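# Place the base on the conveyor, open side up

## Task

Put the base onto the conveyor belt with its open side facing upward, then release it so neither gripper is holding it.

## Robot and tools

Robot: two arms, left_arm and right_arm. Each has six revolute joints and a two-finger gripper. Losing objects over the table edge, letting the arms collide or squeeze each other hard, dropping or slamming parts, and shoving things forcefully all count against you. Pushing an item off the table is a failure. Sometimes a held part or a loose item gets a brief external tug or shove.

Frame: all reported gripper positions share one world frame. Its origin sits on the table surface midway between the arms. +z is up, +x reaches out across the table, and left_arm is on the +y side. The arm names do not correspond to image sides. Positions are in metres, and orientation is a quaternion in w,x,y,z order. Reported hand positions can be slightly wrong, more so at long reach. On a gripper, the fingers extend along its local +z and close along its local y. The reported point is between the pads, roughly 1 cm short of the fingertips.

Tool execute_actions, argument actions: a list holding zero or one entry. An optional pictures boolean requests camera images.
- Empty list: no motion; returns the state with images.
- Action: {"rows": [...], "steps": n}. n runs from 7 to 15 control steps of 1/30 s each and defaults to 15. Each row lasts one step, and the final row repeats if there are fewer rows than steps.
- Wait: {"steps": n} with n up to 300. It sends nothing new and returns once n steps have passed since the previous result, counting your reply time.

Row layout: every row is one list of 14 numbers covering both arms, even if only one arm moves. The first 7 are left_arm: waist, shoulder, elbow, wrist pitch, wrist yaw, wrist roll, then gripper opening. The last 7 are the same for right_arm.

Joint values are absolute target angles in radians, in the same form as the Joint positions line. They are not offsets. Stated ranges per arm:
- waist -2.618 to 3.054
- shoulder 0.000 to 3.142
- elbow 0.000 to 3.142
- wrist pitch -1.571 to 1.571
- wrist yaw -1.571 to 1.571
- wrist roll -2.094 to 2.094

A call is rejected, and nothing is sent, if a target lies more than 0.036 beyond a stated end and also farther out than the last reported angle. True limits may differ from the stated ones by up to 0.036 either way. Targets beyond the true limit are clipped and the result prints "joint sent to its limit", possibly for an earlier action. Lack of that line does not mean there is room left.

Opening is an absolute value from -1 (closed) to +1 (fully open, 0.094 m pad gap).

Motion limits: each step's target is capped near the measured angle. The lead is 0.202 rad for the waist, 0.258 shoulder, 0.238 elbow, 0.573 wrist pitch, and 0.522 wrist yaw and roll. If targets would move a gripper over 70 mm from where it is, the whole arm's targets are scaled back. Large moves therefore take several calls.

Between calls, the arms keep heading to the last row sent. They stop once everything is nearly still, or if any step is HELD. After that, only a new action makes them move further, though fingers already in motion finish.

Timing: each result is taken 7 steps before the action ends. Those last steps run while you think, and the next action starts after them. Quick, smooth, low-effort motion is preferred.

Result lines:
- left_arm: … | right_arm: … gives each gripper's position and quaternion.
- Joint positions and Joint velocities give one block per arm: six joints (rad, rad/s), then the pad gap (m, m/s).
- grip_measured is the finger opening on the command scale. It may be off by about 1 mm per gripper, consistently within a scene.
- "joint command not followed" means a clearance check changed or blocked joint targets; the rest of the row still ran.
- HELD marks steps on which your row was partly or fully not sent.
- MOTOR HOT means a motor has reached 75 °C. OVER-TEMPERATURE FAULT means that arm was stopped. At 90 °C an arm halts for 10 s, and after a 5-minute grace period it halts again at 90 °C or more. At 100 °C the arm loses hold and falls. Holding loads heats motors even while you are thinking, so avoid long holds.

Gripping: between the two ends of the range, the fingers move to where grip_measured equals the commanded value. To keep hold of something, command below the current grip_measured: about 0.03 under gives a firm grip, and less gives a lighter one. Pad force is about 50 to 62 N, less for parts thinner than about 2 mm, with a brief spike on first contact.

Tool zoom_image: camera is cam_head_left or cam_head_right. region is [x0, y0, x1, y1] in pixels of that camera's 504x504 image, origin at top-left, at most 504 by 504. It returns an enlarged view of the latest image.

Cameras: both are head-mounted pinhole cameras with radial distortion, given as K, D and T_world_to_cam (world to camera, metres). cam_head_left sits near world (-0.190, -0.051, 0.957) and cam_head_right near (-0.189, -0.141, 0.955). Both look down and forward over the table. Actual poses may deviate by a few degrees and millimetres.

Tool finished_scene: argument scene is the integer number of the current scene. It ends that scene irreversibly and reports whether the goal holds. Call it only after the base is resting open side up on the belt and both grippers have opened and cleared it. Replying without any tool call also ends things.

Suggested order: look, locate the base and the belt, then approach with the gripper open. Grasp with a modest squeeze, lift, carry above the belt keeping the opening upward, lower gently, open, retract, and finish.

Each tool is called as name([rows], argument=value, ...), one row to a line, values as JSON.

## Session

execute_actions(actions=[])

Scene clock: 0.00 s of 4480.00 s.
left_arm: end_effector_position=(+0.1541, +0.5104, +0.2162) grip_measured=+1.000 end_effector_quat_wxyz=(-0.035, +0.082, +0.877, +0.473) | right_arm: end_effector_position=(+0.5245, -0.0453, +0.1397) grip_measured=+1.000 end_effector_quat_wxyz=(-0.498, +0.822, -0.228, -0.154)
Joint positions: left_arm=[ 0.043  1.098  0.966 -1.116 -0.952  0.558  0.094] | right_arm=[ 0.133  2.448  2.191 -0.819 -1.026 -2.009  0.094]
Joint velocities: left_arm=[ 0.007 -0.022  0.007 -0.022  0.037  0.051  0.   ] | right_arm=[-0.007 -0.007 -0.002  0.095  0.022 -0.051  0.   ]

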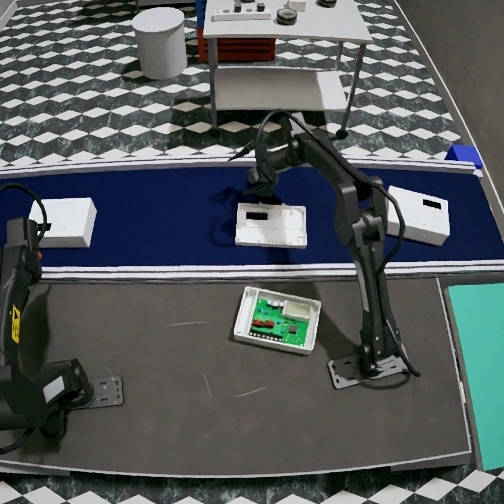

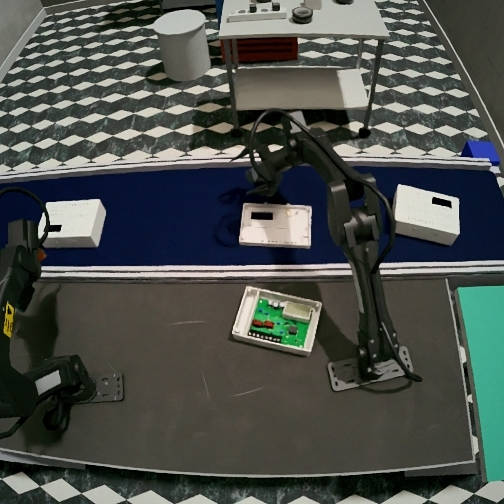

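execute_actions([
  {"rows":[[0.043,1.098,0.966,-1.116,-0.952,0.558,1,0.133,1.6,1.6,-1.2,0,0,1]]},
])

execute_actions([
  {"steps":90},
], pictures=true)

zoom_image(camera="cam_head_left", region=[200, 260, 360, 380])

Scene clock: 0.63 s of 4480.00 s.
left_arm: end_effector_position=(+0.1541, +0.5104, +0.2162) grip_measured=+1.000 end_effector_quat_wxyz=(-0.035, +0.082, +0.877, +0.473) | right_arm: end_effector_position=(+0.4335, -0.1577, +0.0953) grip_measured=+1.000 end_effector_quat_wxyz=(-0.178, +0.760, -0.610, -0.133)
Joint positions: left_arm=[ 0.043  1.098  0.966 -1.116 -0.952  0.558  0.094] | right_arm=[ 0.134  2.056  1.71  -1.062 -0.42  -1.443  0.094]
Joint velocities: left_arm=[-0.007 -0.012 -0.002  0.007 -0.037  0.022  0.   ] | right_arm=[ 0.017 -1.556 -1.497 -0.74   2.308  2.22   0.   ]
Steps of this call (steps 1 to 11: nothing new was sent; steps 12 to 19: the first 8 steps of this action). Readings (joint positions):
12: left_arm=[0.043 1.098 0.966 -1.116 -0.952 0.558] | right_arm=[0.134 2.426 2.159 -0.827 -0.968 -1.952]
13: left_arm=[0.043 1.098 0.966 -1.116 -0.952 0.558] | right_arm=[0.134 2.379 2.089 -0.868 -0.882 -1.876]
15: left_arm=[0.043 1.098 0.966 -1.116 -0.952 0.558] | right_arm=[0.134 2.277 1.953 -0.955 -0.725 -1.732]
19: the state above

Scene clock: 3.63 s of 4480.00 s.
left_arm: end_effector_position=(+0.1541, +0.5104, +0.2162) grip_measured=+1.000 end_effector_quat_wxyz=(-0.035, +0.082, +0.877, +0.473) | right_arm: end_effector_position=(+0.3933, -0.2456, +0.2085) grip_measured=+1.000 end_effector_quat_wxyz=(+0.181, -0.157, +0.970, +0.031)
Joint positions: left_arm=[ 0.043  1.098  0.966 -1.116 -0.952  0.558  0.094] | right_arm=[ 0.134  1.612  1.603 -1.192 -0.007 -0.008  0.094]
Joint velocities: left_arm=[ 0.012 -0.012 -0.022  0.007 -0.022 -0.022  0.   ] | right_arm=[-0.002 -0.007 -0.012  0.007 -0.007 -0.051  0.   ]
Kept back: nothing.
Steps of this call (steps 1 to 7: the last 7 steps of your previous action; steps 8 to 45: the robot went on to your last target; steps 46 to 90: nothing new was sent). Readings (joint positions):
1: left_arm=[0.043 1.098 0.966 -1.116 -0.952 0.558] | right_arm=[0.134 2.002 1.666 -1.089 -0.349 -1.366]
2: left_arm=[0.043 1.098 0.966 -1.116 -0.952 0.558] | right_arm=[0.134 1.948 1.636 -1.113 -0.289 -1.289]
4: left_arm=[0.043 1.098 0.966 -1.116 -0.952 0.558] | right_arm=[0.134 1.841 1.607 -1.146 -0.200 -1.138]
8: left_arm=[0.043 1.098 0.966 -1.116 -0.952 0.558] | right_arm=[0.134 1.631 1.603 -1.163 -0.084 -0.770]
90: the state above
All arms were judged still, so your last target was given up. Only a new action makes them travel on or press farther. Fingers that are still opening or closing keep moving.

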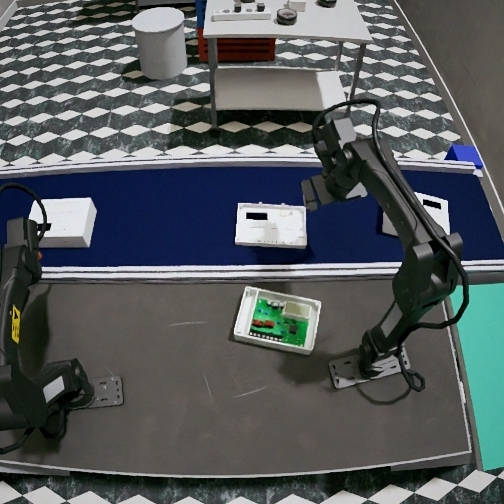

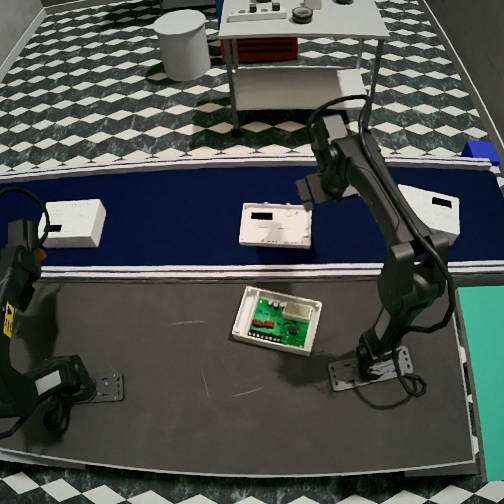

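Region (200, 260, 360, 380) of cam_head_left's 504x504 image, scaled by 3.150, with more detail than that image has; it fills the top 378 rows of this view, and the rest is white.

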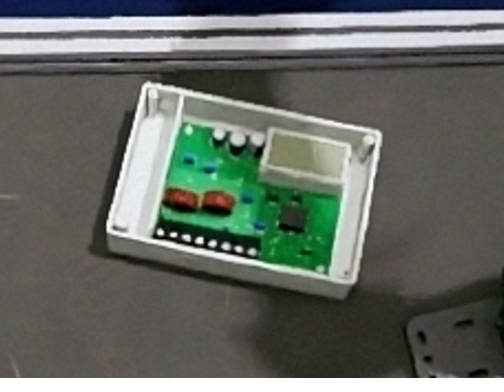

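execute_actions([
  {"rows":[[0.043,1.098,0.966,-1.116,-0.952,0.558,1,0.93,1.73,1.64,-1.48,0,1.33,0]]},
])

execute_actions([
  {"steps":60},
], pictures=true)

Scene clock: 4.57 s of 4480.00 s.
left_arm: end_effector_position=(+0.1541, +0.5104, +0.2162) grip_measured=+1.000 end_effector_quat_wxyz=(-0.035, +0.082, +0.877, +0.473) | right_arm: end_effector_position=(+0.2825, -0.1277, +0.1532) grip_measured=+0.003 end_effector_quat_wxyz=(+0.016, -0.022, +1.000, +0.010)
Joint positions: left_arm=[ 0.043  1.098  0.966 -1.116 -0.952  0.558  0.094] | right_arm=[ 0.599  1.768  1.623 -1.389  0.007  0.73   0.047]
Joint velocities: left_arm=[-0.012  0.007  0.007 -0.022 -0.037  0.007  0.   ] | right_arm=[ 2.034  0.256  0.012 -0.3    0.022  2.791 -0.   ]
Steps of this call (steps 1 to 20: nothing new was sent; steps 21 to 28: the first 8 steps of this action). Readings (joint positions):
21: left_arm=[0.043 1.098 0.966 -1.116 -0.952 0.558] | right_arm=[0.153 1.623 1.610 -1.216 0.004 0.060]
22: left_arm=[0.043 1.098 0.966 -1.116 -0.952 0.558] | right_arm=[0.193 1.640 1.621 -1.257 0.016 0.153]
24: left_arm=[0.043 1.098 0.966 -1.116 -0.952 0.558] | right_arm=[0.315 1.687 1.623 -1.320 0.016 0.339]
28: the state above

Scene clock: 6.57 s of 4480.00 s.
left_arm: end_effector_position=(+0.1541, +0.5104, +0.2162) grip_measured=+1.000 end_effector_quat_wxyz=(-0.035, +0.082, +0.877, +0.473) | right_arm: end_effector_position=(+0.1821, -0.0770, +0.1564) grip_measured=+0.003 end_effector_quat_wxyz=(-0.011, +0.106, +0.994, -0.007)
Joint positions: left_arm=[ 0.043  1.098  0.966 -1.116 -0.952  0.558  0.094] | right_arm=[ 0.932  1.757  1.623 -1.459 -0.016  1.321  0.047]
Joint velocities: left_arm=[-0.002 -0.002  0.002  0.022 -0.051  0.007  0.   ] | right_arm=[-0.002 -0.012 -0.012 -0.007  0.007 -0.007  0.   ]
Kept back: nothing.
Steps of this call (steps 1 to 7: the last 7 steps of your previous action; steps 8 to 45: the robot went on to your last target; steps 46 to 60: nothing new was sent). Readings (joint positions):
1: left_arm=[0.043 1.098 0.966 -1.116 -0.952 0.558] | right_arm=[0.672 1.774 1.623 -1.396 0.005 0.829]
2: left_arm=[0.043 1.098 0.966 -1.116 -0.952 0.558] | right_arm=[0.746 1.775 1.623 -1.402 0.003 0.924]
4: left_arm=[0.043 1.098 0.966 -1.116 -0.952 0.558] | right_arm=[0.882 1.772 1.623 -1.412 -0.006 1.067]
8: left_arm=[0.043 1.098 0.966 -1.116 -0.952 0.558] | right_arm=[0.964 1.764 1.623 -1.438 -0.028 1.216]
60: the state above
All arms were judged still, so your last target was given up. Only a new action makes them travel on or press farther. Fingers that are still opening or closing keep moving.

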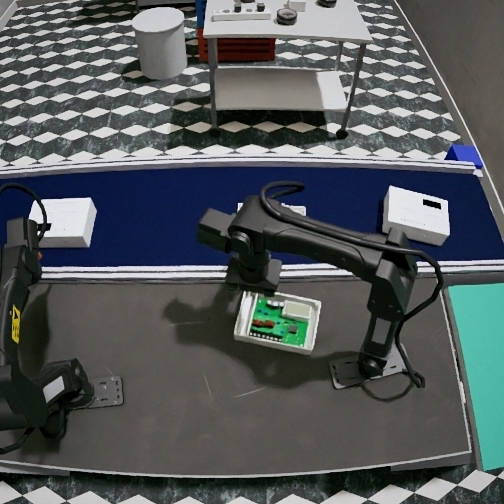

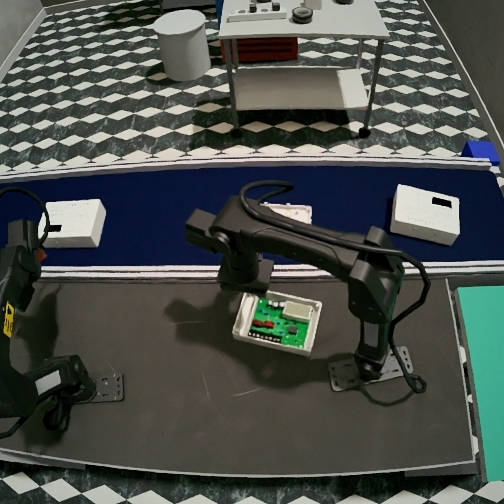

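execute_actions([
  {"rows":[[0.043,1.098,0.966,-1.116,-0.952,0.558,1,0.94,1.75,1.31,-1.11,0,1.34,-0.2]]},
])

execute_actions([
  {"steps":40},
], pictures=true)

zoom_image(camera="cam_head_left", region=[180, 240, 340, 370])

Scene clock: 7.27 s of 4480.00 s.
left_arm: end_effector_position=(+0.1541, +0.5104, +0.2162) grip_measured=+1.000 end_effector_quat_wxyz=(-0.035, +0.082, +0.877, +0.473) | right_arm: end_effector_position=(+0.1727, -0.0958, +0.0681) grip_measured=-0.197 end_effector_quat_wxyz=(-0.025, +0.110, +0.992, -0.049)
Joint positions: left_arm=[ 0.043  1.098  0.966 -1.116 -0.952  0.558  0.094] | right_arm=[ 0.933  1.785  1.298 -1.194 -0.014  1.33   0.038]
Joint velocities: left_arm=[-0.012 -0.007 -0.002  0.095  0.037  0.022  0.   ] | right_arm=[ 0.007  0.159 -0.129  0.388 -0.037 -0.007  0.   ]
Steps of this call (steps 1 to 13: nothing new was sent; steps 14 to 21: the first 8 steps of this action). Readings (joint positions):
14: left_arm=[0.043 1.098 0.966 -1.116 -0.952 0.558] | right_arm=[0.932 1.749 1.589 -1.412 -0.015 1.323]
15: left_arm=[0.043 1.098 0.966 -1.116 -0.952 0.558] | right_arm=[0.932 1.731 1.522 -1.337 -0.014 1.324]
17: left_arm=[0.043 1.098 0.966 -1.116 -0.952 0.558] | right_arm=[0.932 1.732 1.396 -1.252 -0.014 1.326]
21: the state above

Scene clock: 8.60 s of 4480.00 s.
left_arm: end_effector_position=(+0.1541, +0.5104, +0.2162) grip_measured=+1.000 end_effector_quat_wxyz=(-0.035, +0.082, +0.877, +0.473) | right_arm: end_effector_position=(+0.1802, -0.0806, +0.0689) grip_measured=-0.197 end_effector_quat_wxyz=(-0.012, +0.111, +0.994, -0.014)
Joint positions: left_arm=[ 0.043  1.098  0.966 -1.116 -0.952  0.558  0.094] | right_arm=[ 0.933  1.777  1.297 -1.126 -0.014  1.331  0.038]
Joint velocities: left_arm=[ 0.002  0.042  0.007  0.022 -0.066 -0.022  0.   ] | right_arm=[ 0.007  0.002  0.017 -0.022 -0.022  0.007 -0.001]
Kept back: nothing.
Steps of this call (steps 1 to 7: the last 7 steps of your previous action; steps 8 to 30: the robot went on to your last target; steps 31 to 40: nothing new was sent). Readings (joint positions):
1: left_arm=[0.043 1.098 0.966 -1.116 -0.952 0.558] | right_arm=[0.933 1.787 1.297 -1.183 -0.014 1.330]
2: left_arm=[0.043 1.098 0.966 -1.116 -0.952 0.558] | right_arm=[0.933 1.785 1.297 -1.171 -0.014 1.330]
4: left_arm=[0.043 1.098 0.966 -1.116 -0.952 0.558] | right_arm=[0.933 1.779 1.297 -1.152 -0.014 1.330]
8: left_arm=[0.043 1.098 0.966 -1.116 -0.952 0.558] | right_arm=[0.933 1.777 1.297 -1.135 -0.014 1.331]
40: the state above
All arms were judged still, so your last target was given up. Only a new action makes them travel on or press farther. Fingers that are still opening or closing keep moving.

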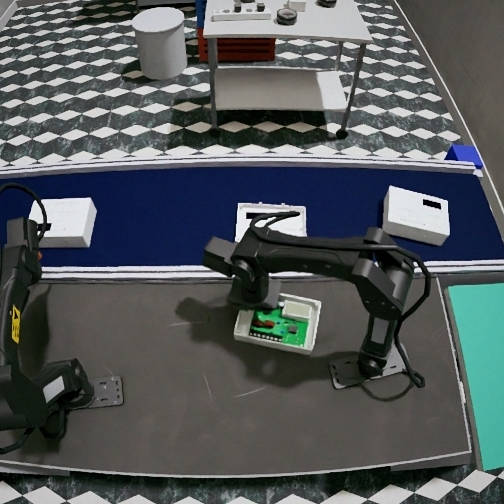

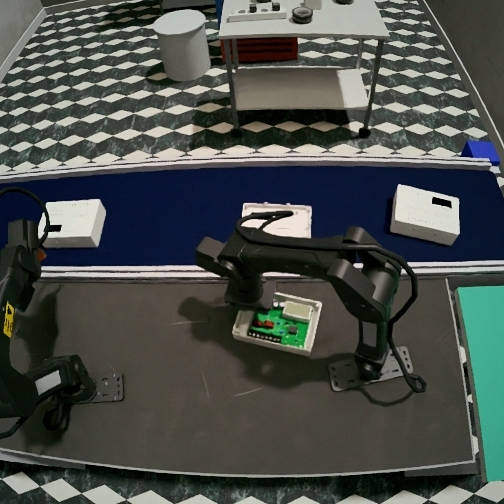

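Region (180, 240, 340, 370) of cam_head_left's 504x504 image, scaled by 3.150, with more detail than that image has; it fills the top 410 rows of this view, and the rest is white.

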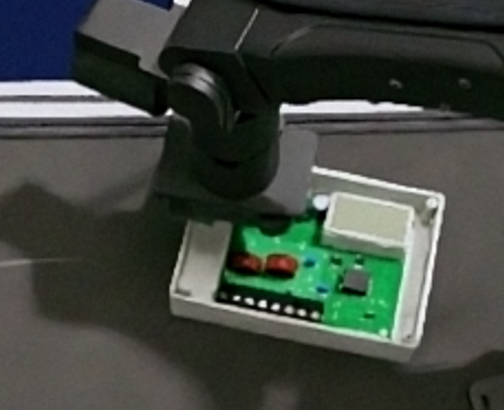

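execute_actions([
  {"rows":[[0.043,1.098,0.966,-1.116,-0.952,0.558,1,0.98,1.79,1.35,-1.07,0,1.38,-0.2]]},
])

execute_actions([
  {"steps":30},
], pictures=true)

zoom_image(camera="cam_head_left", region=[180, 240, 340, 370])

zoom_image(camera="cam_head_right", region=[180, 240, 340, 370])

Scene clock: 9.20 s of 4480.00 s.
left_arm: end_effector_position=(+0.1541, +0.5104, +0.2162) grip_measured=+1.000 end_effector_quat_wxyz=(-0.035, +0.082, +0.877, +0.473) | right_arm: end_effector_position=(+0.1732, -0.0624, +0.0689) grip_measured=-0.197 end_effector_quat_wxyz=(-0.004, +0.104, +0.995, +0.004)
Joint positions: left_arm=[ 0.043  1.098  0.966 -1.116 -0.952  0.558  0.094] | right_arm=[ 0.979  1.79   1.314 -1.09  -0.01   1.364  0.038]
Joint velocities: left_arm=[-0.017 -0.017  0.007 -0.007 -0.066  0.051  0.   ] | right_arm=[ 0.007 -0.007  0.002 -0.022 -0.11   0.007  0.   ]
Steps of this call (steps 1 to 10: nothing new was sent; steps 11 to 18: the first 8 steps of this action). Readings (joint positions):
11: left_arm=[0.043 1.098 0.966 -1.116 -0.952 0.558] | right_arm=[0.937 1.778 1.299 -1.125 -0.012 1.337]
12: left_arm=[0.043 1.098 0.966 -1.116 -0.952 0.558] | right_arm=[0.945 1.782 1.303 -1.121 -0.010 1.345]
14: left_arm=[0.043 1.098 0.966 -1.116 -0.952 0.558] | right_arm=[0.966 1.788 1.311 -1.106 -0.010 1.354]
18: the state above

Scene clock: 10.20 s of 4480.00 s.
left_arm: end_effector_position=(+0.1541, +0.5104, +0.2162) grip_measured=+1.000 end_effector_quat_wxyz=(-0.035, +0.082, +0.877, +0.473) | right_arm: end_effector_position=(+0.1735, -0.0616, +0.0689) grip_measured=-0.197 end_effector_quat_wxyz=(-0.004, +0.107, +0.994, +0.006)
Joint positions: left_arm=[ 0.043  1.098  0.966 -1.116 -0.952  0.558  0.094] | right_arm=[ 0.979  1.79   1.314 -1.086 -0.01   1.371  0.038]
Joint velocities: left_arm=[-0.002  0.007 -0.022 -0.007 -0.051  0.022  0.   ] | right_arm=[-0.002 -0.007 -0.012 -0.007 -0.066 -0.022  0.   ]
Kept back: nothing.
Steps of this call (steps 1 to 7: the last 7 steps of your previous action; steps 8 to 15: the robot went on to your last target; steps 16 to 30: nothing new was sent). Readings (joint positions):
1: left_arm=[0.043 1.098 0.966 -1.116 -0.952 0.558] | right_arm=[0.979 1.790 1.314 -1.089 -0.010 1.366]
2: left_arm=[0.043 1.098 0.966 -1.116 -0.952 0.558] | right_arm=[0.979 1.790 1.314 -1.089 -0.010 1.367]
4: left_arm=[0.043 1.098 0.966 -1.116 -0.952 0.558] | right_arm=[0.979 1.790 1.314 -1.088 -0.010 1.368]
8: left_arm=[0.043 1.098 0.966 -1.116 -0.952 0.558] | right_arm=[0.979 1.790 1.314 -1.087 -0.010 1.370]
30: the state above
All arms were judged still, so your last target was given up. Only a new action makes them travel on or press farther. Fingers that are still opening or closing keep moving.

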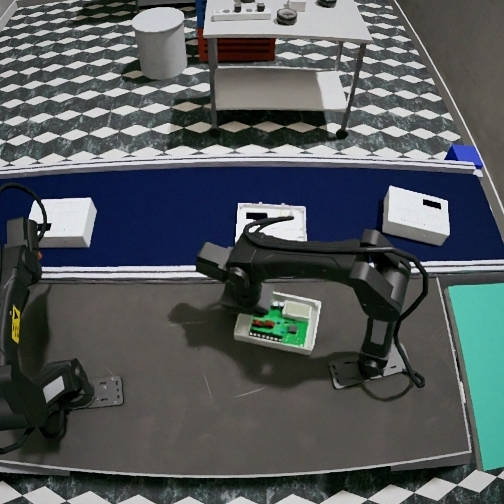

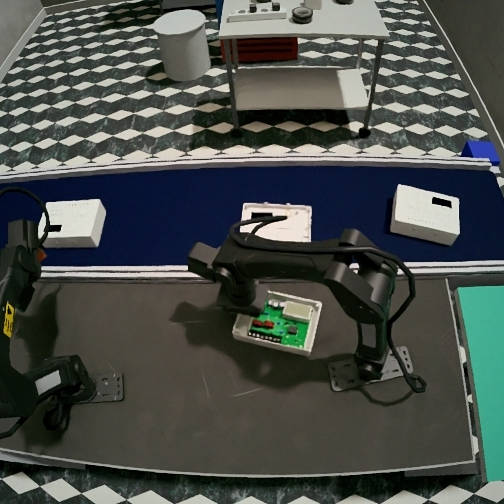

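Region (180, 240, 340, 370) of cam_head_left's 504x504 image, scaled by 3.150, with more detail than that image has; it fills the top 410 rows of this view, and the rest is white.

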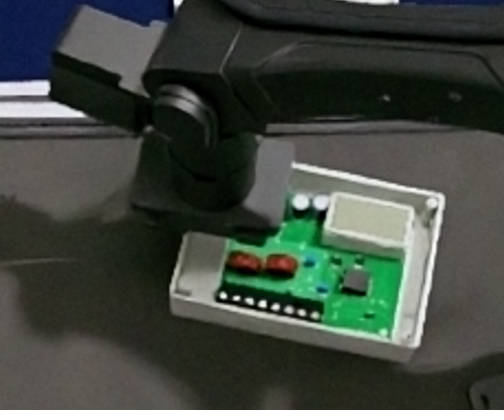

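Region (180, 240, 340, 370) of cam_head_right's 504x504 image, scaled by 3.150, with more detail than that image has; it fills the top 410 rows of this view, and the rest is white.

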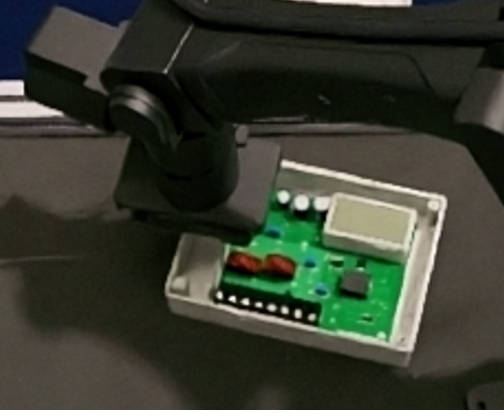

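execute_actions([
  {"rows":[[0.043,1.098,0.966,-1.116,-0.952,0.558,1,0.98,1.80,1.29,-1.03,0,1.38,-0.2],[0.043,1.098,0.966,-1.116,-0.952,0.558,1,0.98,1.80,1.28,-1.01,0,1.38,-0.2],[0.043,1.098,0.966,-1.116,-0.952,0.558,1,0.98,1.805,1.27,-0.99,0,1.38,-0.2],[0.043,1.098,0.966,-1.116,-0.952,0.558,1,0.98,1.81,1.26,-0.97,0,1.38,-0.2],[0.043,1.098,0.966,-1.116,-0.952,0.558,1,0.98,1.81,1.245,-0.95,0,1.38,-0.2],[0.043,1.098,0.966,-1.116,-0.952,0.558,1,0.98,1.815,1.23,-0.93,0,1.38,-0.2],[0.043,1.098,0.966,-1.116,-0.952,0.558,1,0.98,1.82,1.215,-0.92,0,1.38,-0.2],[0.043,1.098,0.966,-1.116,-0.952,0.558,1,0.98,1.825,1.2,-0.92,0,1.38,-0.2]]},
])

execute_actions([
  {"steps":25},
])

execute_actions([
  {"rows":[[0.043,1.098,0.966,-1.116,-0.952,0.558,1,0.98,1.825,1.2,-0.92,0,1.38,-0.6],[0.043,1.098,0.966,-1.116,-0.952,0.558,1,0.98,1.825,1.2,-0.92,0,1.38,-0.8],[0.043,1.098,0.966,-1.116,-0.952,0.558,1,0.98,1.825,1.2,-0.92,0,1.38,-1]]},
])

execute_actions([
  {"steps":15},
])

Scene clock: 11.07 s of 4480.00 s.
left_arm: end_effector_position=(+0.1541, +0.5104, +0.2162) grip_measured=+1.000 end_effector_quat_wxyz=(-0.035, +0.082, +0.877, +0.473) | right_arm: end_effector_position=(+0.1755, -0.0564, +0.0475) grip_measured=-0.198 end_effector_quat_wxyz=(-0.000, +0.108, +0.994, +0.019)
Joint positions: left_arm=[ 0.043  1.098  0.966 -1.116 -0.952  0.558  0.094] | right_arm=[ 0.979  1.808  1.248 -0.975 -0.012  1.373  0.038]
Joint velocities: left_arm=[ 0.017  0.007  0.002  0.007 -0.066  0.037  0.   ] | right_arm=[-0.012 -0.007 -0.085  0.828  0.051 -0.022 -0.001]
Steps of this call (steps 1 to 18: nothing new was sent; steps 19 to 26: the first 8 steps of this action). Readings (joint positions):
19: left_arm=[0.043 1.098 0.966 -1.116 -0.952 0.558] | right_arm=[0.979 1.791 1.313 -1.082 -0.010 1.372]
20: left_arm=[0.043 1.098 0.966 -1.116 -0.952 0.558] | right_arm=[0.979 1.791 1.309 -1.072 -0.010 1.372]
22: left_arm=[0.043 1.098 0.966 -1.116 -0.952 0.558] | right_arm=[0.979 1.794 1.294 -1.044 -0.010 1.372]
26: the state above

Scene clock: 11.90 s of 4480.00 s.
left_arm: end_effector_position=(+0.1541, +0.5104, +0.2162) grip_measured=+1.000 end_effector_quat_wxyz=(-0.035, +0.082, +0.877, +0.473) | right_arm: end_effector_position=(+0.1766, -0.0537, +0.0415) grip_measured=-0.198 end_effector_quat_wxyz=(+0.002, +0.111, +0.994, +0.026)
Joint positions: left_arm=[ 0.043  1.098  0.966 -1.116 -0.952  0.558  0.094] | right_arm=[ 0.979  1.814  1.229 -0.936 -0.012  1.379  0.038]
Joint velocities: left_arm=[ 0.017 -0.002  0.002 -0.007  0.022  0.022  0.   ] | right_arm=[ 0.007 -0.012  0.017 -0.051 -0.081 -0.007  0.   ]
Kept back: nothing.
Steps of this call (steps 1 to 7: the last 7 steps of your previous action; steps 8 to 25: the robot went on to your last target). Readings (joint positions):
1: left_arm=[0.043 1.098 0.966 -1.116 -0.952 0.558] | right_arm=[0.979 1.809 1.243 -0.958 -0.012 1.373]
2: left_arm=[0.043 1.098 0.966 -1.116 -0.952 0.558] | right_arm=[0.979 1.810 1.235 -0.949 -0.012 1.374]
4: left_arm=[0.043 1.098 0.966 -1.116 -0.952 0.558] | right_arm=[0.979 1.814 1.229 -0.936 -0.012 1.376]
8: left_arm=[0.043 1.098 0.966 -1.116 -0.952 0.558] | right_arm=[0.979 1.814 1.229 -0.936 -0.012 1.378]
25: the state above

Scene clock: 12.17 s of 4480.00 s.
left_arm: end_effector_position=(+0.1541, +0.5104, +0.2162) grip_measured=+1.000 end_effector_quat_wxyz=(-0.035, +0.082, +0.877, +0.473) | right_arm: end_effector_position=(+0.1758, -0.0566, +0.0409) grip_measured=-0.350 end_effector_quat_wxyz=(+0.001, +0.112, +0.994, +0.020)
Joint positions: left_arm=[ 0.043  1.098  0.966 -1.116 -0.952  0.558  0.094] | right_arm=[ 0.979  1.813  1.226 -0.945 -0.01   1.381  0.031]
Joint velocities: left_arm=[-0.017  0.007  0.012 -0.022 -0.066  0.022  0.   ] | right_arm=[-0.007 -0.002  0.012 -0.051 -0.007  0.037  0.001]
Steps of this call (steps 1 to 8: the first 8 steps of this action). Readings (joint positions):
1: left_arm=[0.043 1.098 0.966 -1.116 -0.952 0.558] | right_arm=[0.979 1.814 1.229 -0.943 -0.010 1.379]
2: left_arm=[0.043 1.098 0.966 -1.116 -0.952 0.558] | right_arm=[0.979 1.814 1.226 -0.945 -0.010 1.380]
4: left_arm=[0.043 1.098 0.966 -1.116 -0.952 0.558] | right_arm=[0.979 1.813 1.226 -0.945 -0.010 1.381]
8: the state above

Scene clock: 12.67 s of 4480.00 s.
left_arm: end_effector_position=(+0.1541, +0.5104, +0.2162) grip_measured=+1.000 end_effector_quat_wxyz=(-0.035, +0.082, +0.877, +0.473) | right_arm: end_effector_position=(+0.1758, -0.0566, +0.0409) grip_measured=-0.350 end_effector_quat_wxyz=(+0.001, +0.112, +0.994, +0.020)
Joint positions: left_arm=[ 0.043  1.098  0.966 -1.116 -0.952  0.558  0.094] | right_arm=[ 0.979  1.813  1.226 -0.945 -0.01   1.381  0.031]
Joint velocities: left_arm=[-0.002 -0.007 -0.002  0.007 -0.051 -0.095  0.   ] | right_arm=[-0.002  0.002 -0.017 -0.095  0.007  0.066  0.001]
Kept back: nothing.
Steps of this call (steps 1 to 7: the last 7 steps of your previous action; steps 8 to 15: the robot went on to your last target). Readings (joint positions):
1: left_arm=[0.043 1.098 0.966 -1.116 -0.952 0.558] | right_arm=[0.979 1.813 1.226 -0.945 -0.010 1.381]
2: left_arm=[0.043 1.098 0.966 -1.116 -0.952 0.558] | right_arm=[0.979 1.813 1.226 -0.945 -0.010 1.381]
4: left_arm=[0.043 1.098 0.966 -1.116 -0.952 0.558] | right_arm=[0.979 1.813 1.226 -0.945 -0.010 1.381]
8: left_arm=[0.043 1.098 0.966 -1.116 -0.952 0.558] | right_arm=[0.979 1.813 1.226 -0.945 -0.010 1.381]
15: the state above
All arms were judged still, so your last target was given up. Only a new action makes them travel on or press farther. Fingers that are still opening or closing keep moving.

execute_actions([
  {"rows":[[0.043,1.098,0.966,-1.116,-0.952,0.558,1,0.98,1.80,1.27,-0.98,0,1.38,-0.4],[0.043,1.098,0.966,-1.116,-0.952,0.558,1,0.98,1.80,1.3,-1.02,0,1.38,-0.4],[0.043,1.098,0.966,-1.116,-0.952,0.558,1,0.98,1.79,1.33,-1.07,0,1.38,-0.4],[0.043,1.098,0.966,-1.116,-0.952,0.558,1,0.98,1.79,1.36,-1.11,0,1.38,-0.4],[0.043,1.098,0.966,-1.116,-0.952,0.558,1,0.98,1.78,1.4,-1.16,0,1.38,-0.4],[0.043,1.098,0.966,-1.116,-0.952,0.558,1,0.98,1.78,1.44,-1.2,0,1.38,-0.4],[0.043,1.098,0.966,-1.116,-0.952,0.558,1,0.98,1.77,1.48,-1.25,0,1.38,-0.4],[0.043,1.098,0.966,-1.116,-0.952,0.558,1,0.98,1.77,1.52,-1.29,0,1.38,-0.4],[0.043,1.098,0.966,-1.116,-0.952,0.558,1,0.98,1.76,1.56,-1.34,0,1.38,-0.4],[0.043,1.098,0.966,-1.116,-0.952,0.558,1,0.98,1.76,1.6,-1.38,0,1.38,-0.4],[0.043,1.098,0.966,-1.116,-0.952,0.558,1,0.98,1.76,1.64,-1.42,0,1.38,-0.4],[0.043,1.098,0.966,-1.116,-0.952,0.558,1,0.98,1.76,1.68,-1.46,0,1.38,-0.4],[0.043,1.098,0.966,-1.116,-0.952,0.558,1,0.98,1.76,1.72,-1.5,0,1.38,-0.4],[0.043,1.098,0.966,-1.116,-0.952,0.558,1,0.98,1.76,1.76,-1.53,0,1.38,-0.4]]},
])

execute_actions([
  {"steps":30},
], pictures=true)

Scene clock: 13.47 s of 4480.00 s.
left_arm: end_effector_position=(+0.1541, +0.5104, +0.2162) grip_measured=+1.000 end_effector_quat_wxyz=(-0.035, +0.082, +0.877, +0.473) | right_arm: end_effector_position=(+0.1805, -0.0456, +0.0824) grip_measured=-0.350 end_effector_quat_wxyz=(+0.001, +0.112, +0.993, +0.020)
Joint positions: left_arm=[ 0.043  1.098  0.966 -1.116 -0.952  0.558  0.094] | right_arm=[ 0.979  1.816  1.401 -1.116 -0.011  1.381  0.031]
Joint velocities: left_arm=[-0.002  0.012  0.012 -0.007  0.022  0.037  0.   ] | right_arm=[ 0.007  0.012  1.263 -1.048 -0.066 -0.022 -0.   ]
Steps of this call (steps 1 to 16: nothing new was sent; steps 17 to 24: the first 8 steps of this action). Readings (joint positions):
17: left_arm=[0.043 1.098 0.966 -1.116 -0.952 0.558] | right_arm=[0.979 1.813 1.230 -0.948 -0.010 1.381]
18: left_arm=[0.043 1.098 0.966 -1.116 -0.952 0.558] | right_arm=[0.979 1.814 1.235 -0.955 -0.010 1.381]
20: left_arm=[0.043 1.098 0.966 -1.116 -0.952 0.558] | right_arm=[0.979 1.816 1.264 -0.990 -0.010 1.381]
24: the state above

Scene clock: 14.47 s of 4480.00 s.
left_arm: end_effector_position=(+0.1541, +0.5104, +0.2162) grip_measured=+1.000 end_effector_quat_wxyz=(-0.035, +0.082, +0.877, +0.473) | right_arm: end_effector_position=(+0.1759, -0.0561, +0.1786) grip_measured=-0.350 end_effector_quat_wxyz=(+0.001, +0.112, +0.993, +0.021)
Joint positions: left_arm=[ 0.043  1.098  0.966 -1.116 -0.952  0.558  0.094] | right_arm=[ 0.979  1.774  1.732 -1.488 -0.011  1.381  0.031]
Joint velocities: left_arm=[-0.002 -0.002 -0.002  0.007  0.007  0.022  0.   ] | right_arm=[-0.007 -0.007 -0.017  0.081 -0.037  0.022 -0.001]
Kept back: nothing.
Steps of this call (steps 1 to 7: the last 7 steps of your previous action; steps 8 to 30: the robot went on to your last target). Readings (joint positions):
1: left_arm=[0.043 1.098 0.966 -1.116 -0.952 0.558] | right_arm=[0.979 1.816 1.444 -1.148 -0.011 1.381]
2: left_arm=[0.043 1.098 0.966 -1.116 -0.952 0.558] | right_arm=[0.979 1.813 1.487 -1.181 -0.011 1.381]
4: left_arm=[0.043 1.098 0.966 -1.116 -0.952 0.558] | right_arm=[0.979 1.807 1.572 -1.249 -0.011 1.381]
8: left_arm=[0.043 1.098 0.966 -1.116 -0.952 0.558] | right_arm=[0.979 1.791 1.712 -1.375 -0.011 1.381]
30: the state above

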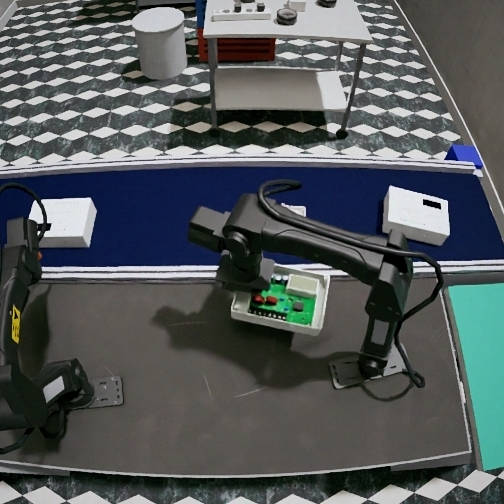

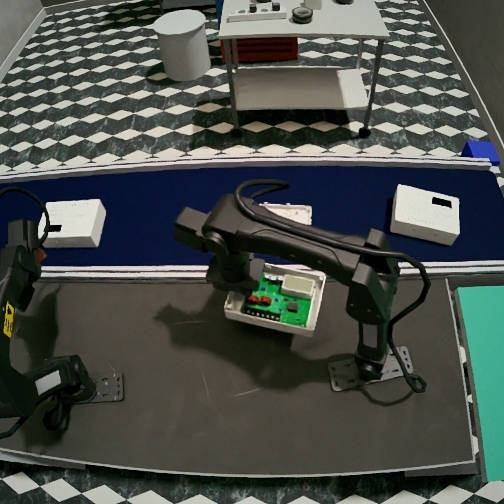

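execute_actions([
  {"rows":[[0.043,1.098,0.966,-1.116,-0.952,0.558,1,0.8,1.76,1.76,-1.55,0,0.7,-0.4]]},
])

execute_actions([
  {"rows":[[0.043,1.098,0.966,-1.116,-0.952,0.558,1,0.5,1.76,1.76,-1.55,0,-0.1,-0.4]]},
])

execute_actions([
  {"rows":[[0.043,1.098,0.966,-1.116,-0.952,0.558,1,0.15,1.76,1.76,-1.55,0,-0.9,-0.4]]},
])

execute_actions([
  {"rows":[[0.043,1.098,0.966,-1.116,-0.952,0.558,1,-0.15,1.76,1.7,-1.49,0,-1.53,-0.4]]},
])

execute_actions([
  {"steps":30},
], pictures=true)

Scene clock: 15.33 s of 4480.00 s.
left_arm: end_effector_position=(+0.1541, +0.5104, +0.2162) grip_measured=+1.000 end_effector_quat_wxyz=(-0.035, +0.082, +0.877, +0.473) | right_arm: end_effector_position=(+0.2332, -0.0929, +0.1785) grip_measured=-0.349 end_effector_quat_wxyz=(+0.007, -0.058, +0.998, +0.010)
Joint positions: left_arm=[ 0.043  1.098  0.966 -1.116 -0.952  0.558  0.094] | right_arm=[ 0.777  1.774  1.732 -1.505 -0.002  0.838  0.031]
Joint velocities: left_arm=[ 0.017 -0.002  0.002 -0.051  0.051  0.022  0.   ] | right_arm=[ 0.037  0.017  0.002 -0.066 -0.007 -0.93   0.001]
Steps of this call (steps 1 to 15: the robot went on to your last target; steps 16 to 18: nothing new was sent; steps 19 to 26: the first 8 steps of this action). Readings (joint positions):
19: left_arm=[0.043 1.098 0.966 -1.116 -0.952 0.558] | right_arm=[0.961 1.774 1.732 -1.492 -0.028 1.311]
20: left_arm=[0.043 1.098 0.966 -1.116 -0.952 0.558] | right_arm=[0.929 1.774 1.732 -1.496 -0.045 1.213]
22: left_arm=[0.043 1.098 0.966 -1.116 -0.952 0.558] | right_arm=[0.841 1.774 1.732 -1.497 -0.037 1.033]
26: the state above

Scene clock: 15.83 s of 4480.00 s.
left_arm: end_effector_position=(+0.1541, +0.5104, +0.2162) grip_measured=+1.000 end_effector_quat_wxyz=(-0.035, +0.082, +0.877, +0.473) | right_arm: end_effector_position=(+0.3028, -0.1657, +0.1766) grip_measured=-0.349 end_effector_quat_wxyz=(+0.000, -0.270, +0.963, +0.000)
Joint positions: left_arm=[ 0.043  1.098  0.966 -1.116 -0.952  0.558  0.094] | right_arm=[ 0.466  1.78   1.732 -1.522 -0.001  0.096  0.031]
Joint velocities: left_arm=[ 0.007 -0.007  0.007  0.022 -0.007 -0.037  0.   ] | right_arm=[-0.173 -0.007  0.007 -0.051  0.256 -1.253  0.   ]
Steps of this call (steps 1 to 7: the last 7 steps of your previous action; steps 8 to 15: the first 8 steps of this action). Readings (joint positions):
8: left_arm=[0.043 1.098 0.966 -1.116 -0.952 0.558] | right_arm=[0.776 1.774 1.732 -1.520 -0.031 0.661]
9: left_arm=[0.043 1.098 0.966 -1.116 -0.952 0.558] | right_arm=[0.735 1.774 1.732 -1.522 -0.053 0.560]
11: left_arm=[0.043 1.098 0.966 -1.116 -0.952 0.558] | right_arm=[0.612 1.776 1.732 -1.521 -0.056 0.363]
15: the state above

Scene clock: 16.33 s of 4480.00 s.
left_arm: end_effector_position=(+0.1541, +0.5104, +0.2162) grip_measured=+1.000 end_effector_quat_wxyz=(-0.035, +0.082, +0.877, +0.473) | right_arm: end_effector_position=(+0.3501, -0.2650, +0.1756) grip_measured=-0.348 end_effector_quat_wxyz=(-0.009, -0.479, +0.878, +0.001)
Joint positions: left_arm=[ 0.043  1.098  0.966 -1.116 -0.952  0.558  0.094] | right_arm=[ 0.122  1.784  1.732 -1.536  0.001 -0.699  0.031]
Joint velocities: left_arm=[-0.017  0.007 -0.007 -0.051  0.022 -0.022  0.   ] | right_arm=[-0.51   0.012  0.002 -0.051  0.418 -1.238  0.   ]
Steps of this call (steps 1 to 7: the last 7 steps of your previous action; steps 8 to 15: the first 8 steps of this action). Readings (joint positions):
8: left_arm=[0.043 1.098 0.966 -1.116 -0.952 0.558] | right_arm=[0.479 1.780 1.732 -1.536 -0.026 -0.129]
9: left_arm=[0.043 1.098 0.966 -1.116 -0.952 0.558] | right_arm=[0.438 1.780 1.732 -1.537 -0.050 -0.234]
11: left_arm=[0.043 1.098 0.966 -1.116 -0.952 0.558] | right_arm=[0.314 1.782 1.732 -1.536 -0.053 -0.432]
15: the state above

Scene clock: 16.83 s of 4480.00 s.
left_arm: end_effector_position=(+0.1541, +0.5104, +0.2162) grip_measured=+1.000 end_effector_quat_wxyz=(-0.035, +0.082, +0.877, +0.473) | right_arm: end_effector_position=(+0.3652, -0.3651, +0.1660) grip_measured=-0.348 end_effector_quat_wxyz=(-0.017, -0.637, +0.771, +0.000)
Joint positions: left_arm=[ 0.043  1.098  0.966 -1.116 -0.952  0.558  0.094] | right_arm=[-0.184  1.789  1.7   -1.507  0.022 -1.389  0.031]
Joint velocities: left_arm=[-0.012  0.002  0.007  0.007  0.007  0.037  0.   ] | right_arm=[-0.247  0.007 -0.002 -0.022  0.286 -0.784  0.001]
Steps of this call (steps 1 to 7: the last 7 steps of your previous action; steps 8 to 15: the first 8 steps of this action). Readings (joint positions):
8: left_arm=[0.043 1.098 0.966 -1.116 -0.952 0.558] | right_arm=[0.129 1.784 1.728 -1.541 -0.008 -0.927]
9: left_arm=[0.043 1.098 0.966 -1.116 -0.952 0.558] | right_arm=[0.089 1.783 1.721 -1.536 -0.035 -1.035]
11: left_arm=[0.043 1.098 0.966 -1.116 -0.952 0.558] | right_arm=[-0.032 1.785 1.707 -1.522 -0.039 -1.212]
15: the state above

Scene clock: 17.83 s of 4480.00 s.
left_arm: end_effector_position=(+0.1541, +0.5104, +0.2162) grip_measured=+1.000 end_effector_quat_wxyz=(-0.035, +0.082, +0.877, +0.473) | right_arm: end_effector_position=(+0.3651, -0.3526, +0.1659) grip_measured=-0.348 end_effector_quat_wxyz=(-0.013, -0.699, +0.715, +0.004)
Joint positions: left_arm=[ 0.043  1.098  0.966 -1.116 -0.952  0.558  0.094] | right_arm=[-0.151  1.789  1.7   -1.507  0.012 -1.522  0.031]
Joint velocities: left_arm=[-0.007  0.012 -0.012  0.081 -0.037 -0.022  0.   ] | right_arm=[ 0.002 -0.007  0.012  0.007  0.007  0.051  0.   ]
Kept back: nothing.
Steps of this call (steps 1 to 7: the last 7 steps of your previous action; steps 8 to 30: the robot went on to your last target). Readings (joint positions):
1: left_arm=[0.043 1.098 0.966 -1.116 -0.952 0.558] | right_arm=[-0.187 1.789 1.700 -1.507 0.029 -1.413]
2: left_arm=[0.043 1.098 0.966 -1.116 -0.952 0.558] | right_arm=[-0.182 1.789 1.700 -1.507 0.029 -1.434]
4: left_arm=[0.043 1.098 0.966 -1.116 -0.952 0.558] | right_arm=[-0.166 1.789 1.700 -1.507 0.024 -1.466]
8: left_arm=[0.043 1.098 0.966 -1.116 -0.952 0.558] | right_arm=[-0.151 1.789 1.700 -1.507 0.012 -1.501]
30: the state above
All arms were judged still, so your last target was given up. Only a new action makes them travel on or press farther. Fingers that are still opening or closing keep moving.

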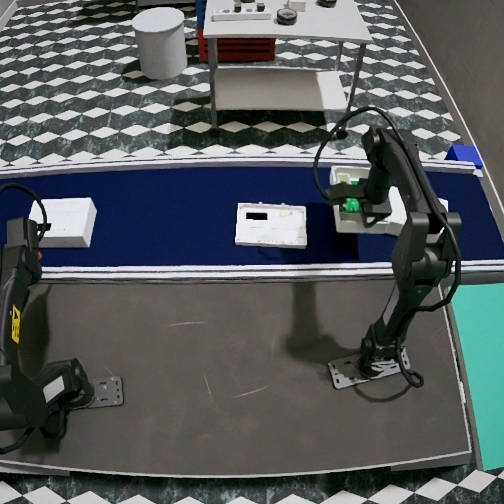

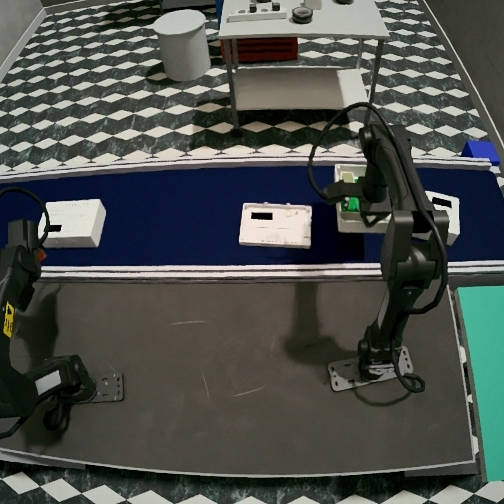

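Lower partway, shifting slightly left.

execute_actions([
  {"rows":[[0.043,1.098,0.966,-1.116,-0.952,0.558,1,-0.13,1.76,1.66,-1.4,0,-1.5,-0.4],[0.043,1.098,0.966,-1.116,-0.952,0.558,1,-0.12,1.76,1.63,-1.36,0,-1.5,-0.4],[0.043,1.098,0.966,-1.116,-0.952,0.558,1,-0.11,1.76,1.6,-1.32,0,-1.49,-0.4],[0.043,1.098,0.966,-1.116,-0.952,0.558,1,-0.11,1.76,1.57,-1.29,0,-1.49,-0.4],[0.043,1.098,0.966,-1.116,-0.952,0.558,1,-0.11,1.76,1.54,-1.26,0,-1.49,-0.4],[0.043,1.098,0.966,-1.116,-0.952,0.558,1,-0.11,1.76,1.51,-1.23,0,-1.49,-0.4],[0.043,1.098,0.966,-1.116,-0.952,0.558,1,-0.11,1.76,1.48,-1.2,0,-1.49,-0.4],[0.043,1.098,0.966,-1.116,-0.952,0.558,1,-0.11,1.76,1.45,-1.17,0,-1.49,-0.4],[0.043,1.098,0.966,-1.116,-0.952,0.558,1,-0.11,1.76,1.42,-1.15,0,-1.49,-0.4]]},
])

execute_actions([
  {"steps":25},
], pictures=true)

Scene clock: 18.67 s of 4480.00 s.
left_arm: end_effector_position=(+0.1541, +0.5104, +0.2162) grip_measured=+1.000 end_effector_quat_wxyz=(-0.035, +0.082, +0.877, +0.473) | right_arm: end_effector_position=(+0.3671, -0.3395, +0.1189) grip_measured=-0.348 end_effector_quat_wxyz=(-0.010, -0.706, +0.708, +0.003)
Joint positions: left_arm=[ 0.043  1.098  0.966 -1.116 -0.952  0.558  0.094] | right_arm=[-0.112  1.781  1.504 -1.312  0.009 -1.504  0.031]
Joint velocities: left_arm=[-0.022  0.002 -0.002  0.007  0.007  0.051  0.   ] | right_arm=[ 0.027 -0.012 -0.965  0.872  0.007  0.022  0.001]
Steps of this call (steps 1 to 17: nothing new was sent; steps 18 to 25: the first 8 steps of this action). Readings (joint positions):
18: left_arm=[0.043 1.098 0.966 -1.116 -0.952 0.558] | right_arm=[-0.150 1.788 1.694 -1.500 0.012 -1.520]
19: left_arm=[0.043 1.098 0.966 -1.116 -0.952 0.558] | right_arm=[-0.146 1.784 1.679 -1.480 0.012 -1.517]
21: left_arm=[0.043 1.098 0.966 -1.116 -0.952 0.558] | right_arm=[-0.132 1.781 1.632 -1.427 0.013 -1.510]
25: the state above

Scene clock: 19.50 s of 4480.00 s.
left_arm: end_effector_position=(+0.1541, +0.5104, +0.2162) grip_measured=+1.000 end_effector_quat_wxyz=(-0.035, +0.082, +0.877, +0.473) | right_arm: end_effector_position=(+0.3724, -0.3391, +0.0916) grip_measured=-0.348 end_effector_quat_wxyz=(-0.002, -0.705, +0.710, -0.004)
Joint positions: left_arm=[ 0.043  1.098  0.966 -1.116 -0.952  0.558  0.094] | right_arm=[-0.112  1.791  1.407 -1.184  0.009 -1.498  0.031]
Joint velocities: left_arm=[-0.012  0.012 -0.002  0.007 -0.066 -0.051  0.   ] | right_arm=[-0.002  0.002 -0.002  0.022 -0.051 -0.007 -0.001]
Kept back: nothing.
Steps of this call (steps 1 to 7: the last 7 steps of your previous action; steps 8 to 25: the robot went on to your last target). Readings (joint positions):
1: left_arm=[0.043 1.098 0.966 -1.116 -0.952 0.558] | right_arm=[-0.112 1.781 1.471 -1.286 0.009 -1.503]
2: left_arm=[0.043 1.098 0.966 -1.116 -0.952 0.558] | right_arm=[-0.112 1.782 1.444 -1.265 0.009 -1.502]
4: left_arm=[0.043 1.098 0.966 -1.116 -0.952 0.558] | right_arm=[-0.112 1.788 1.414 -1.245 0.009 -1.501]
8: left_arm=[0.043 1.098 0.966 -1.116 -0.952 0.558] | right_arm=[-0.112 1.791 1.407 -1.214 0.009 -1.499]
25: the state above

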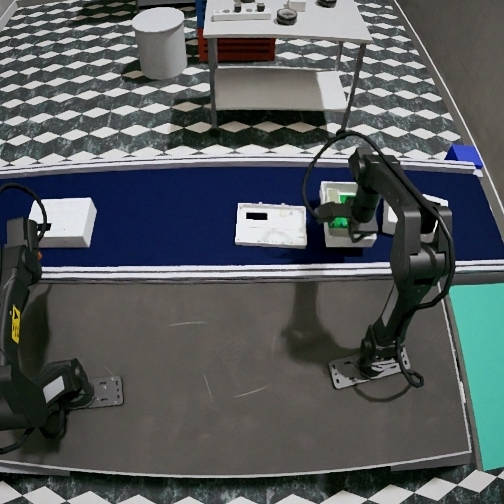

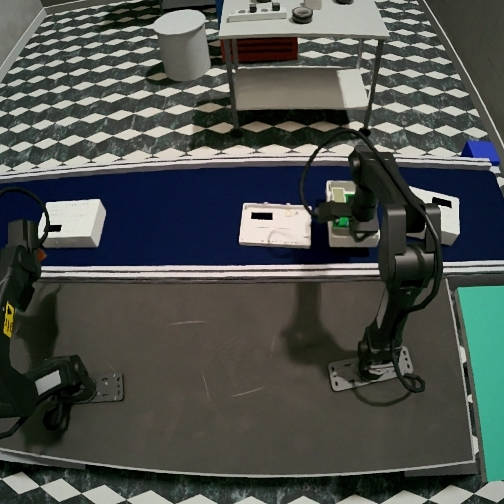

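Belt height unknown; lower slowly.

execute_actions([
  {"rows":[[0.043,1.098,0.966,-1.116,-0.952,0.558,1,-0.11,1.77,1.4,-1.12,0,-1.49,-0.4],[0.043,1.098,0.966,-1.116,-0.952,0.558,1,-0.11,1.77,1.39,-1.11,0,-1.49,-0.4],[0.043,1.098,0.966,-1.116,-0.952,0.558,1,-0.11,1.77,1.38,-1.1,0,-1.49,-0.4],[0.043,1.098,0.966,-1.116,-0.952,0.558,1,-0.11,1.77,1.37,-1.09,0,-1.49,-0.4],[0.043,1.098,0.966,-1.116,-0.952,0.558,1,-0.11,1.77,1.36,-1.08,0,-1.49,-0.4],[0.043,1.098,0.966,-1.116,-0.952,0.558,1,-0.11,1.77,1.35,-1.07,0,-1.49,-0.4],[0.043,1.098,0.966,-1.116,-0.952,0.558,1,-0.11,1.77,1.34,-1.06,0,-1.49,-0.4],[0.043,1.098,0.966,-1.116,-0.952,0.558,1,-0.11,1.77,1.33,-1.05,0,-1.49,-0.4],[0.043,1.098,0.966,-1.116,-0.952,0.558,1,-0.11,1.77,1.32,-1.04,0,-1.49,-0.4],[0.043,1.098,0.966,-1.116,-0.952,0.558,1,-0.11,1.77,1.31,-1.03,0,-1.49,-0.4],[0.043,1.098,0.966,-1.116,-0.952,0.558,1,-0.11,1.77,1.3,-1.02,0,-1.49,-0.4]]},
])

execute_actions([
  {"steps":20},
])

Scene clock: 20.27 s of 4480.00 s.
left_arm: end_effector_position=(+0.1541, +0.5104, +0.2162) grip_measured=+1.000 end_effector_quat_wxyz=(-0.035, +0.082, +0.877, +0.473) | right_arm: end_effector_position=(+0.3722, -0.3391, +0.0775) grip_measured=-0.348 end_effector_quat_wxyz=(+0.001, -0.704, +0.710, -0.007)
Joint positions: left_arm=[ 0.043  1.098  0.966 -1.116 -0.952  0.558  0.094] | right_arm=[-0.112  1.791  1.35  -1.118  0.009 -1.498  0.031]
Joint velocities: left_arm=[-0.017 -0.002  0.002  0.051 -0.037 -0.022  0.   ] | right_arm=[ 0.002 -0.022 -0.349  0.256 -0.037  0.007  0.001]
Steps of this call (steps 1 to 15: the robot went on to your last target; steps 16 to 23: the first 8 steps of this action). Readings (joint positions):
16: left_arm=[0.043 1.098 0.966 -1.116 -0.952 0.558] | right_arm=[-0.112 1.791 1.407 -1.183 0.009 -1.498]
17: left_arm=[0.043 1.098 0.966 -1.116 -0.952 0.558] | right_arm=[-0.112 1.791 1.405 -1.177 0.009 -1.498]
19: left_arm=[0.043 1.098 0.966 -1.116 -0.952 0.558] | right_arm=[-0.112 1.791 1.393 -1.156 0.009 -1.498]
23: the state above

Scene clock: 20.93 s of 4480.00 s.
left_arm: end_effector_position=(+0.1541, +0.5104, +0.2162) grip_measured=+1.000 end_effector_quat_wxyz=(-0.035, +0.082, +0.877, +0.473) | right_arm: end_effector_position=(+0.3712, -0.3392, +0.0643) grip_measured=-0.348 end_effector_quat_wxyz=(+0.004, -0.704, +0.710, -0.010)
Joint positions: left_arm=[ 0.043  1.098  0.966 -1.116 -0.952  0.558  0.094] | right_arm=[-0.112  1.791  1.296 -1.057  0.009 -1.498  0.031]
Joint velocities: left_arm=[-0.002 -0.007  0.012  0.051 -0.022  0.007  0.   ] | right_arm=[-0.002 -0.007  0.012 -0.037  0.007  0.022  0.001]
Kept back: nothing.
Steps of this call (steps 1 to 7: the last 7 steps of your previous action; steps 8 to 20: the robot went on to your last target). Readings (joint positions):
1: left_arm=[0.043 1.098 0.966 -1.116 -0.952 0.558] | right_arm=[-0.112 1.791 1.339 -1.110 0.009 -1.498]
2: left_arm=[0.043 1.098 0.966 -1.116 -0.952 0.558] | right_arm=[-0.112 1.791 1.328 -1.102 0.009 -1.498]
4: left_arm=[0.043 1.098 0.966 -1.116 -0.952 0.558] | right_arm=[-0.112 1.791 1.308 -1.087 0.009 -1.498]
8: left_arm=[0.043 1.098 0.966 -1.116 -0.952 0.558] | right_arm=[-0.112 1.791 1.296 -1.075 0.009 -1.498]
20: the state above

execute_actions([
  {"rows":[[0.043,1.098,0.966,-1.116,-0.952,0.558,1,-0.11,1.77,1.29,-1.01,0,-1.49,-0.4],[0.043,1.098,0.966,-1.116,-0.952,0.558,1,-0.11,1.77,1.28,-1.0,0,-1.49,-0.4],[0.043,1.098,0.966,-1.116,-0.952,0.558,1,-0.11,1.77,1.27,-0.99,0,-1.49,-0.4],[0.043,1.098,0.966,-1.116,-0.952,0.558,1,-0.11,1.77,1.26,-0.98,0,-1.49,-0.4],[0.043,1.098,0.966,-1.116,-0.952,0.558,1,-0.11,1.77,1.25,-0.97,0,-1.49,-0.4],[0.043,1.098,0.966,-1.116,-0.952,0.558,1,-0.11,1.77,1.24,-0.96,0,-1.49,-0.4],[0.043,1.098,0.966,-1.116,-0.952,0.558,1,-0.11,1.77,1.23,-0.95,0,-1.49,-0.4],[0.043,1.098,0.966,-1.116,-0.952,0.558,1,-0.11,1.77,1.22,-0.94,0,-1.49,-0.4],[0.043,1.098,0.966,-1.116,-0.952,0.558,1,-0.11,1.77,1.21,-0.93,0,-1.49,-0.4],[0.043,1.098,0.966,-1.116,-0.952,0.558,1,-0.11,1.77,1.2,-0.92,0,-1.49,-0.4]]},
])

execute_actions([
  {"steps":20},
])

Scene clock: 21.60 s of 4480.00 s.
left_arm: end_effector_position=(+0.1541, +0.5104, +0.2162) grip_measured=+1.000 end_effector_quat_wxyz=(-0.035, +0.082, +0.877, +0.473) | right_arm: end_effector_position=(+0.3675, -0.3393, +0.0511) grip_measured=-0.348 end_effector_quat_wxyz=(+0.005, -0.704, +0.710, -0.010)
Joint positions: left_arm=[ 0.043  1.098  0.966 -1.116 -0.952  0.558  0.094] | right_arm=[-0.112  1.791  1.242 -1.001  0.008 -1.498  0.031]
Joint velocities: left_arm=[-0.027 -0.017 -0.002  0.022  0.007  0.022  0.   ] | right_arm=[-0.017 -0.017 -0.188  0.183 -0.037  0.007  0.001]
Steps of this call (steps 1 to 12: the robot went on to your last target; steps 13 to 20: the first 8 steps of this action). Readings (joint positions):
13: left_arm=[0.043 1.098 0.966 -1.116 -0.952 0.558] | right_arm=[-0.112 1.791 1.296 -1.056 0.009 -1.498]
14: left_arm=[0.043 1.098 0.966 -1.116 -0.952 0.558] | right_arm=[-0.112 1.791 1.294 -1.052 0.009 -1.498]
16: left_arm=[0.043 1.098 0.966 -1.116 -0.952 0.558] | right_arm=[-0.112 1.791 1.283 -1.037 0.009 -1.498]
20: the state above

Scene clock: 22.27 s of 4480.00 s.
left_arm: end_effector_position=(+0.1541, +0.5104, +0.2162) grip_measured=+1.000 end_effector_quat_wxyz=(-0.035, +0.082, +0.877, +0.473) | right_arm: end_effector_position=(+0.3691, -0.3390, +0.0512) grip_measured=-0.348 end_effector_quat_wxyz=(+0.013, -0.704, +0.710, -0.016)
Joint positions: left_arm=[ 0.043  1.098  0.966 -1.116 -0.952  0.558  0.094] | right_arm=[-0.112  1.78   1.227 -0.979  0.007 -1.497  0.031]
Joint velocities: left_arm=[-0.002  0.012 -0.012 -0.081  0.022 -0.051  0.   ] | right_arm=[-0.002 -0.007 -0.007 -0.022  0.037  0.007  0.001]
Kept back: nothing.
Steps of this call (steps 1 to 7: the last 7 steps of your previous action; steps 8 to 20: the robot went on to your last target). Readings (joint positions):
1: left_arm=[0.043 1.098 0.966 -1.116 -0.952 0.558] | right_arm=[-0.112 1.788 1.238 -0.994 0.008 -1.497]
2: left_arm=[0.043 1.098 0.966 -1.116 -0.952 0.558] | right_arm=[-0.112 1.786 1.235 -0.986 0.007 -1.497]
4: left_arm=[0.043 1.098 0.966 -1.116 -0.952 0.558] | right_arm=[-0.112 1.782 1.230 -0.981 0.007 -1.497]
8: left_arm=[0.043 1.098 0.966 -1.116 -0.952 0.558] | right_arm=[-0.112 1.780 1.227 -0.979 0.007 -1.497]
20: the state above


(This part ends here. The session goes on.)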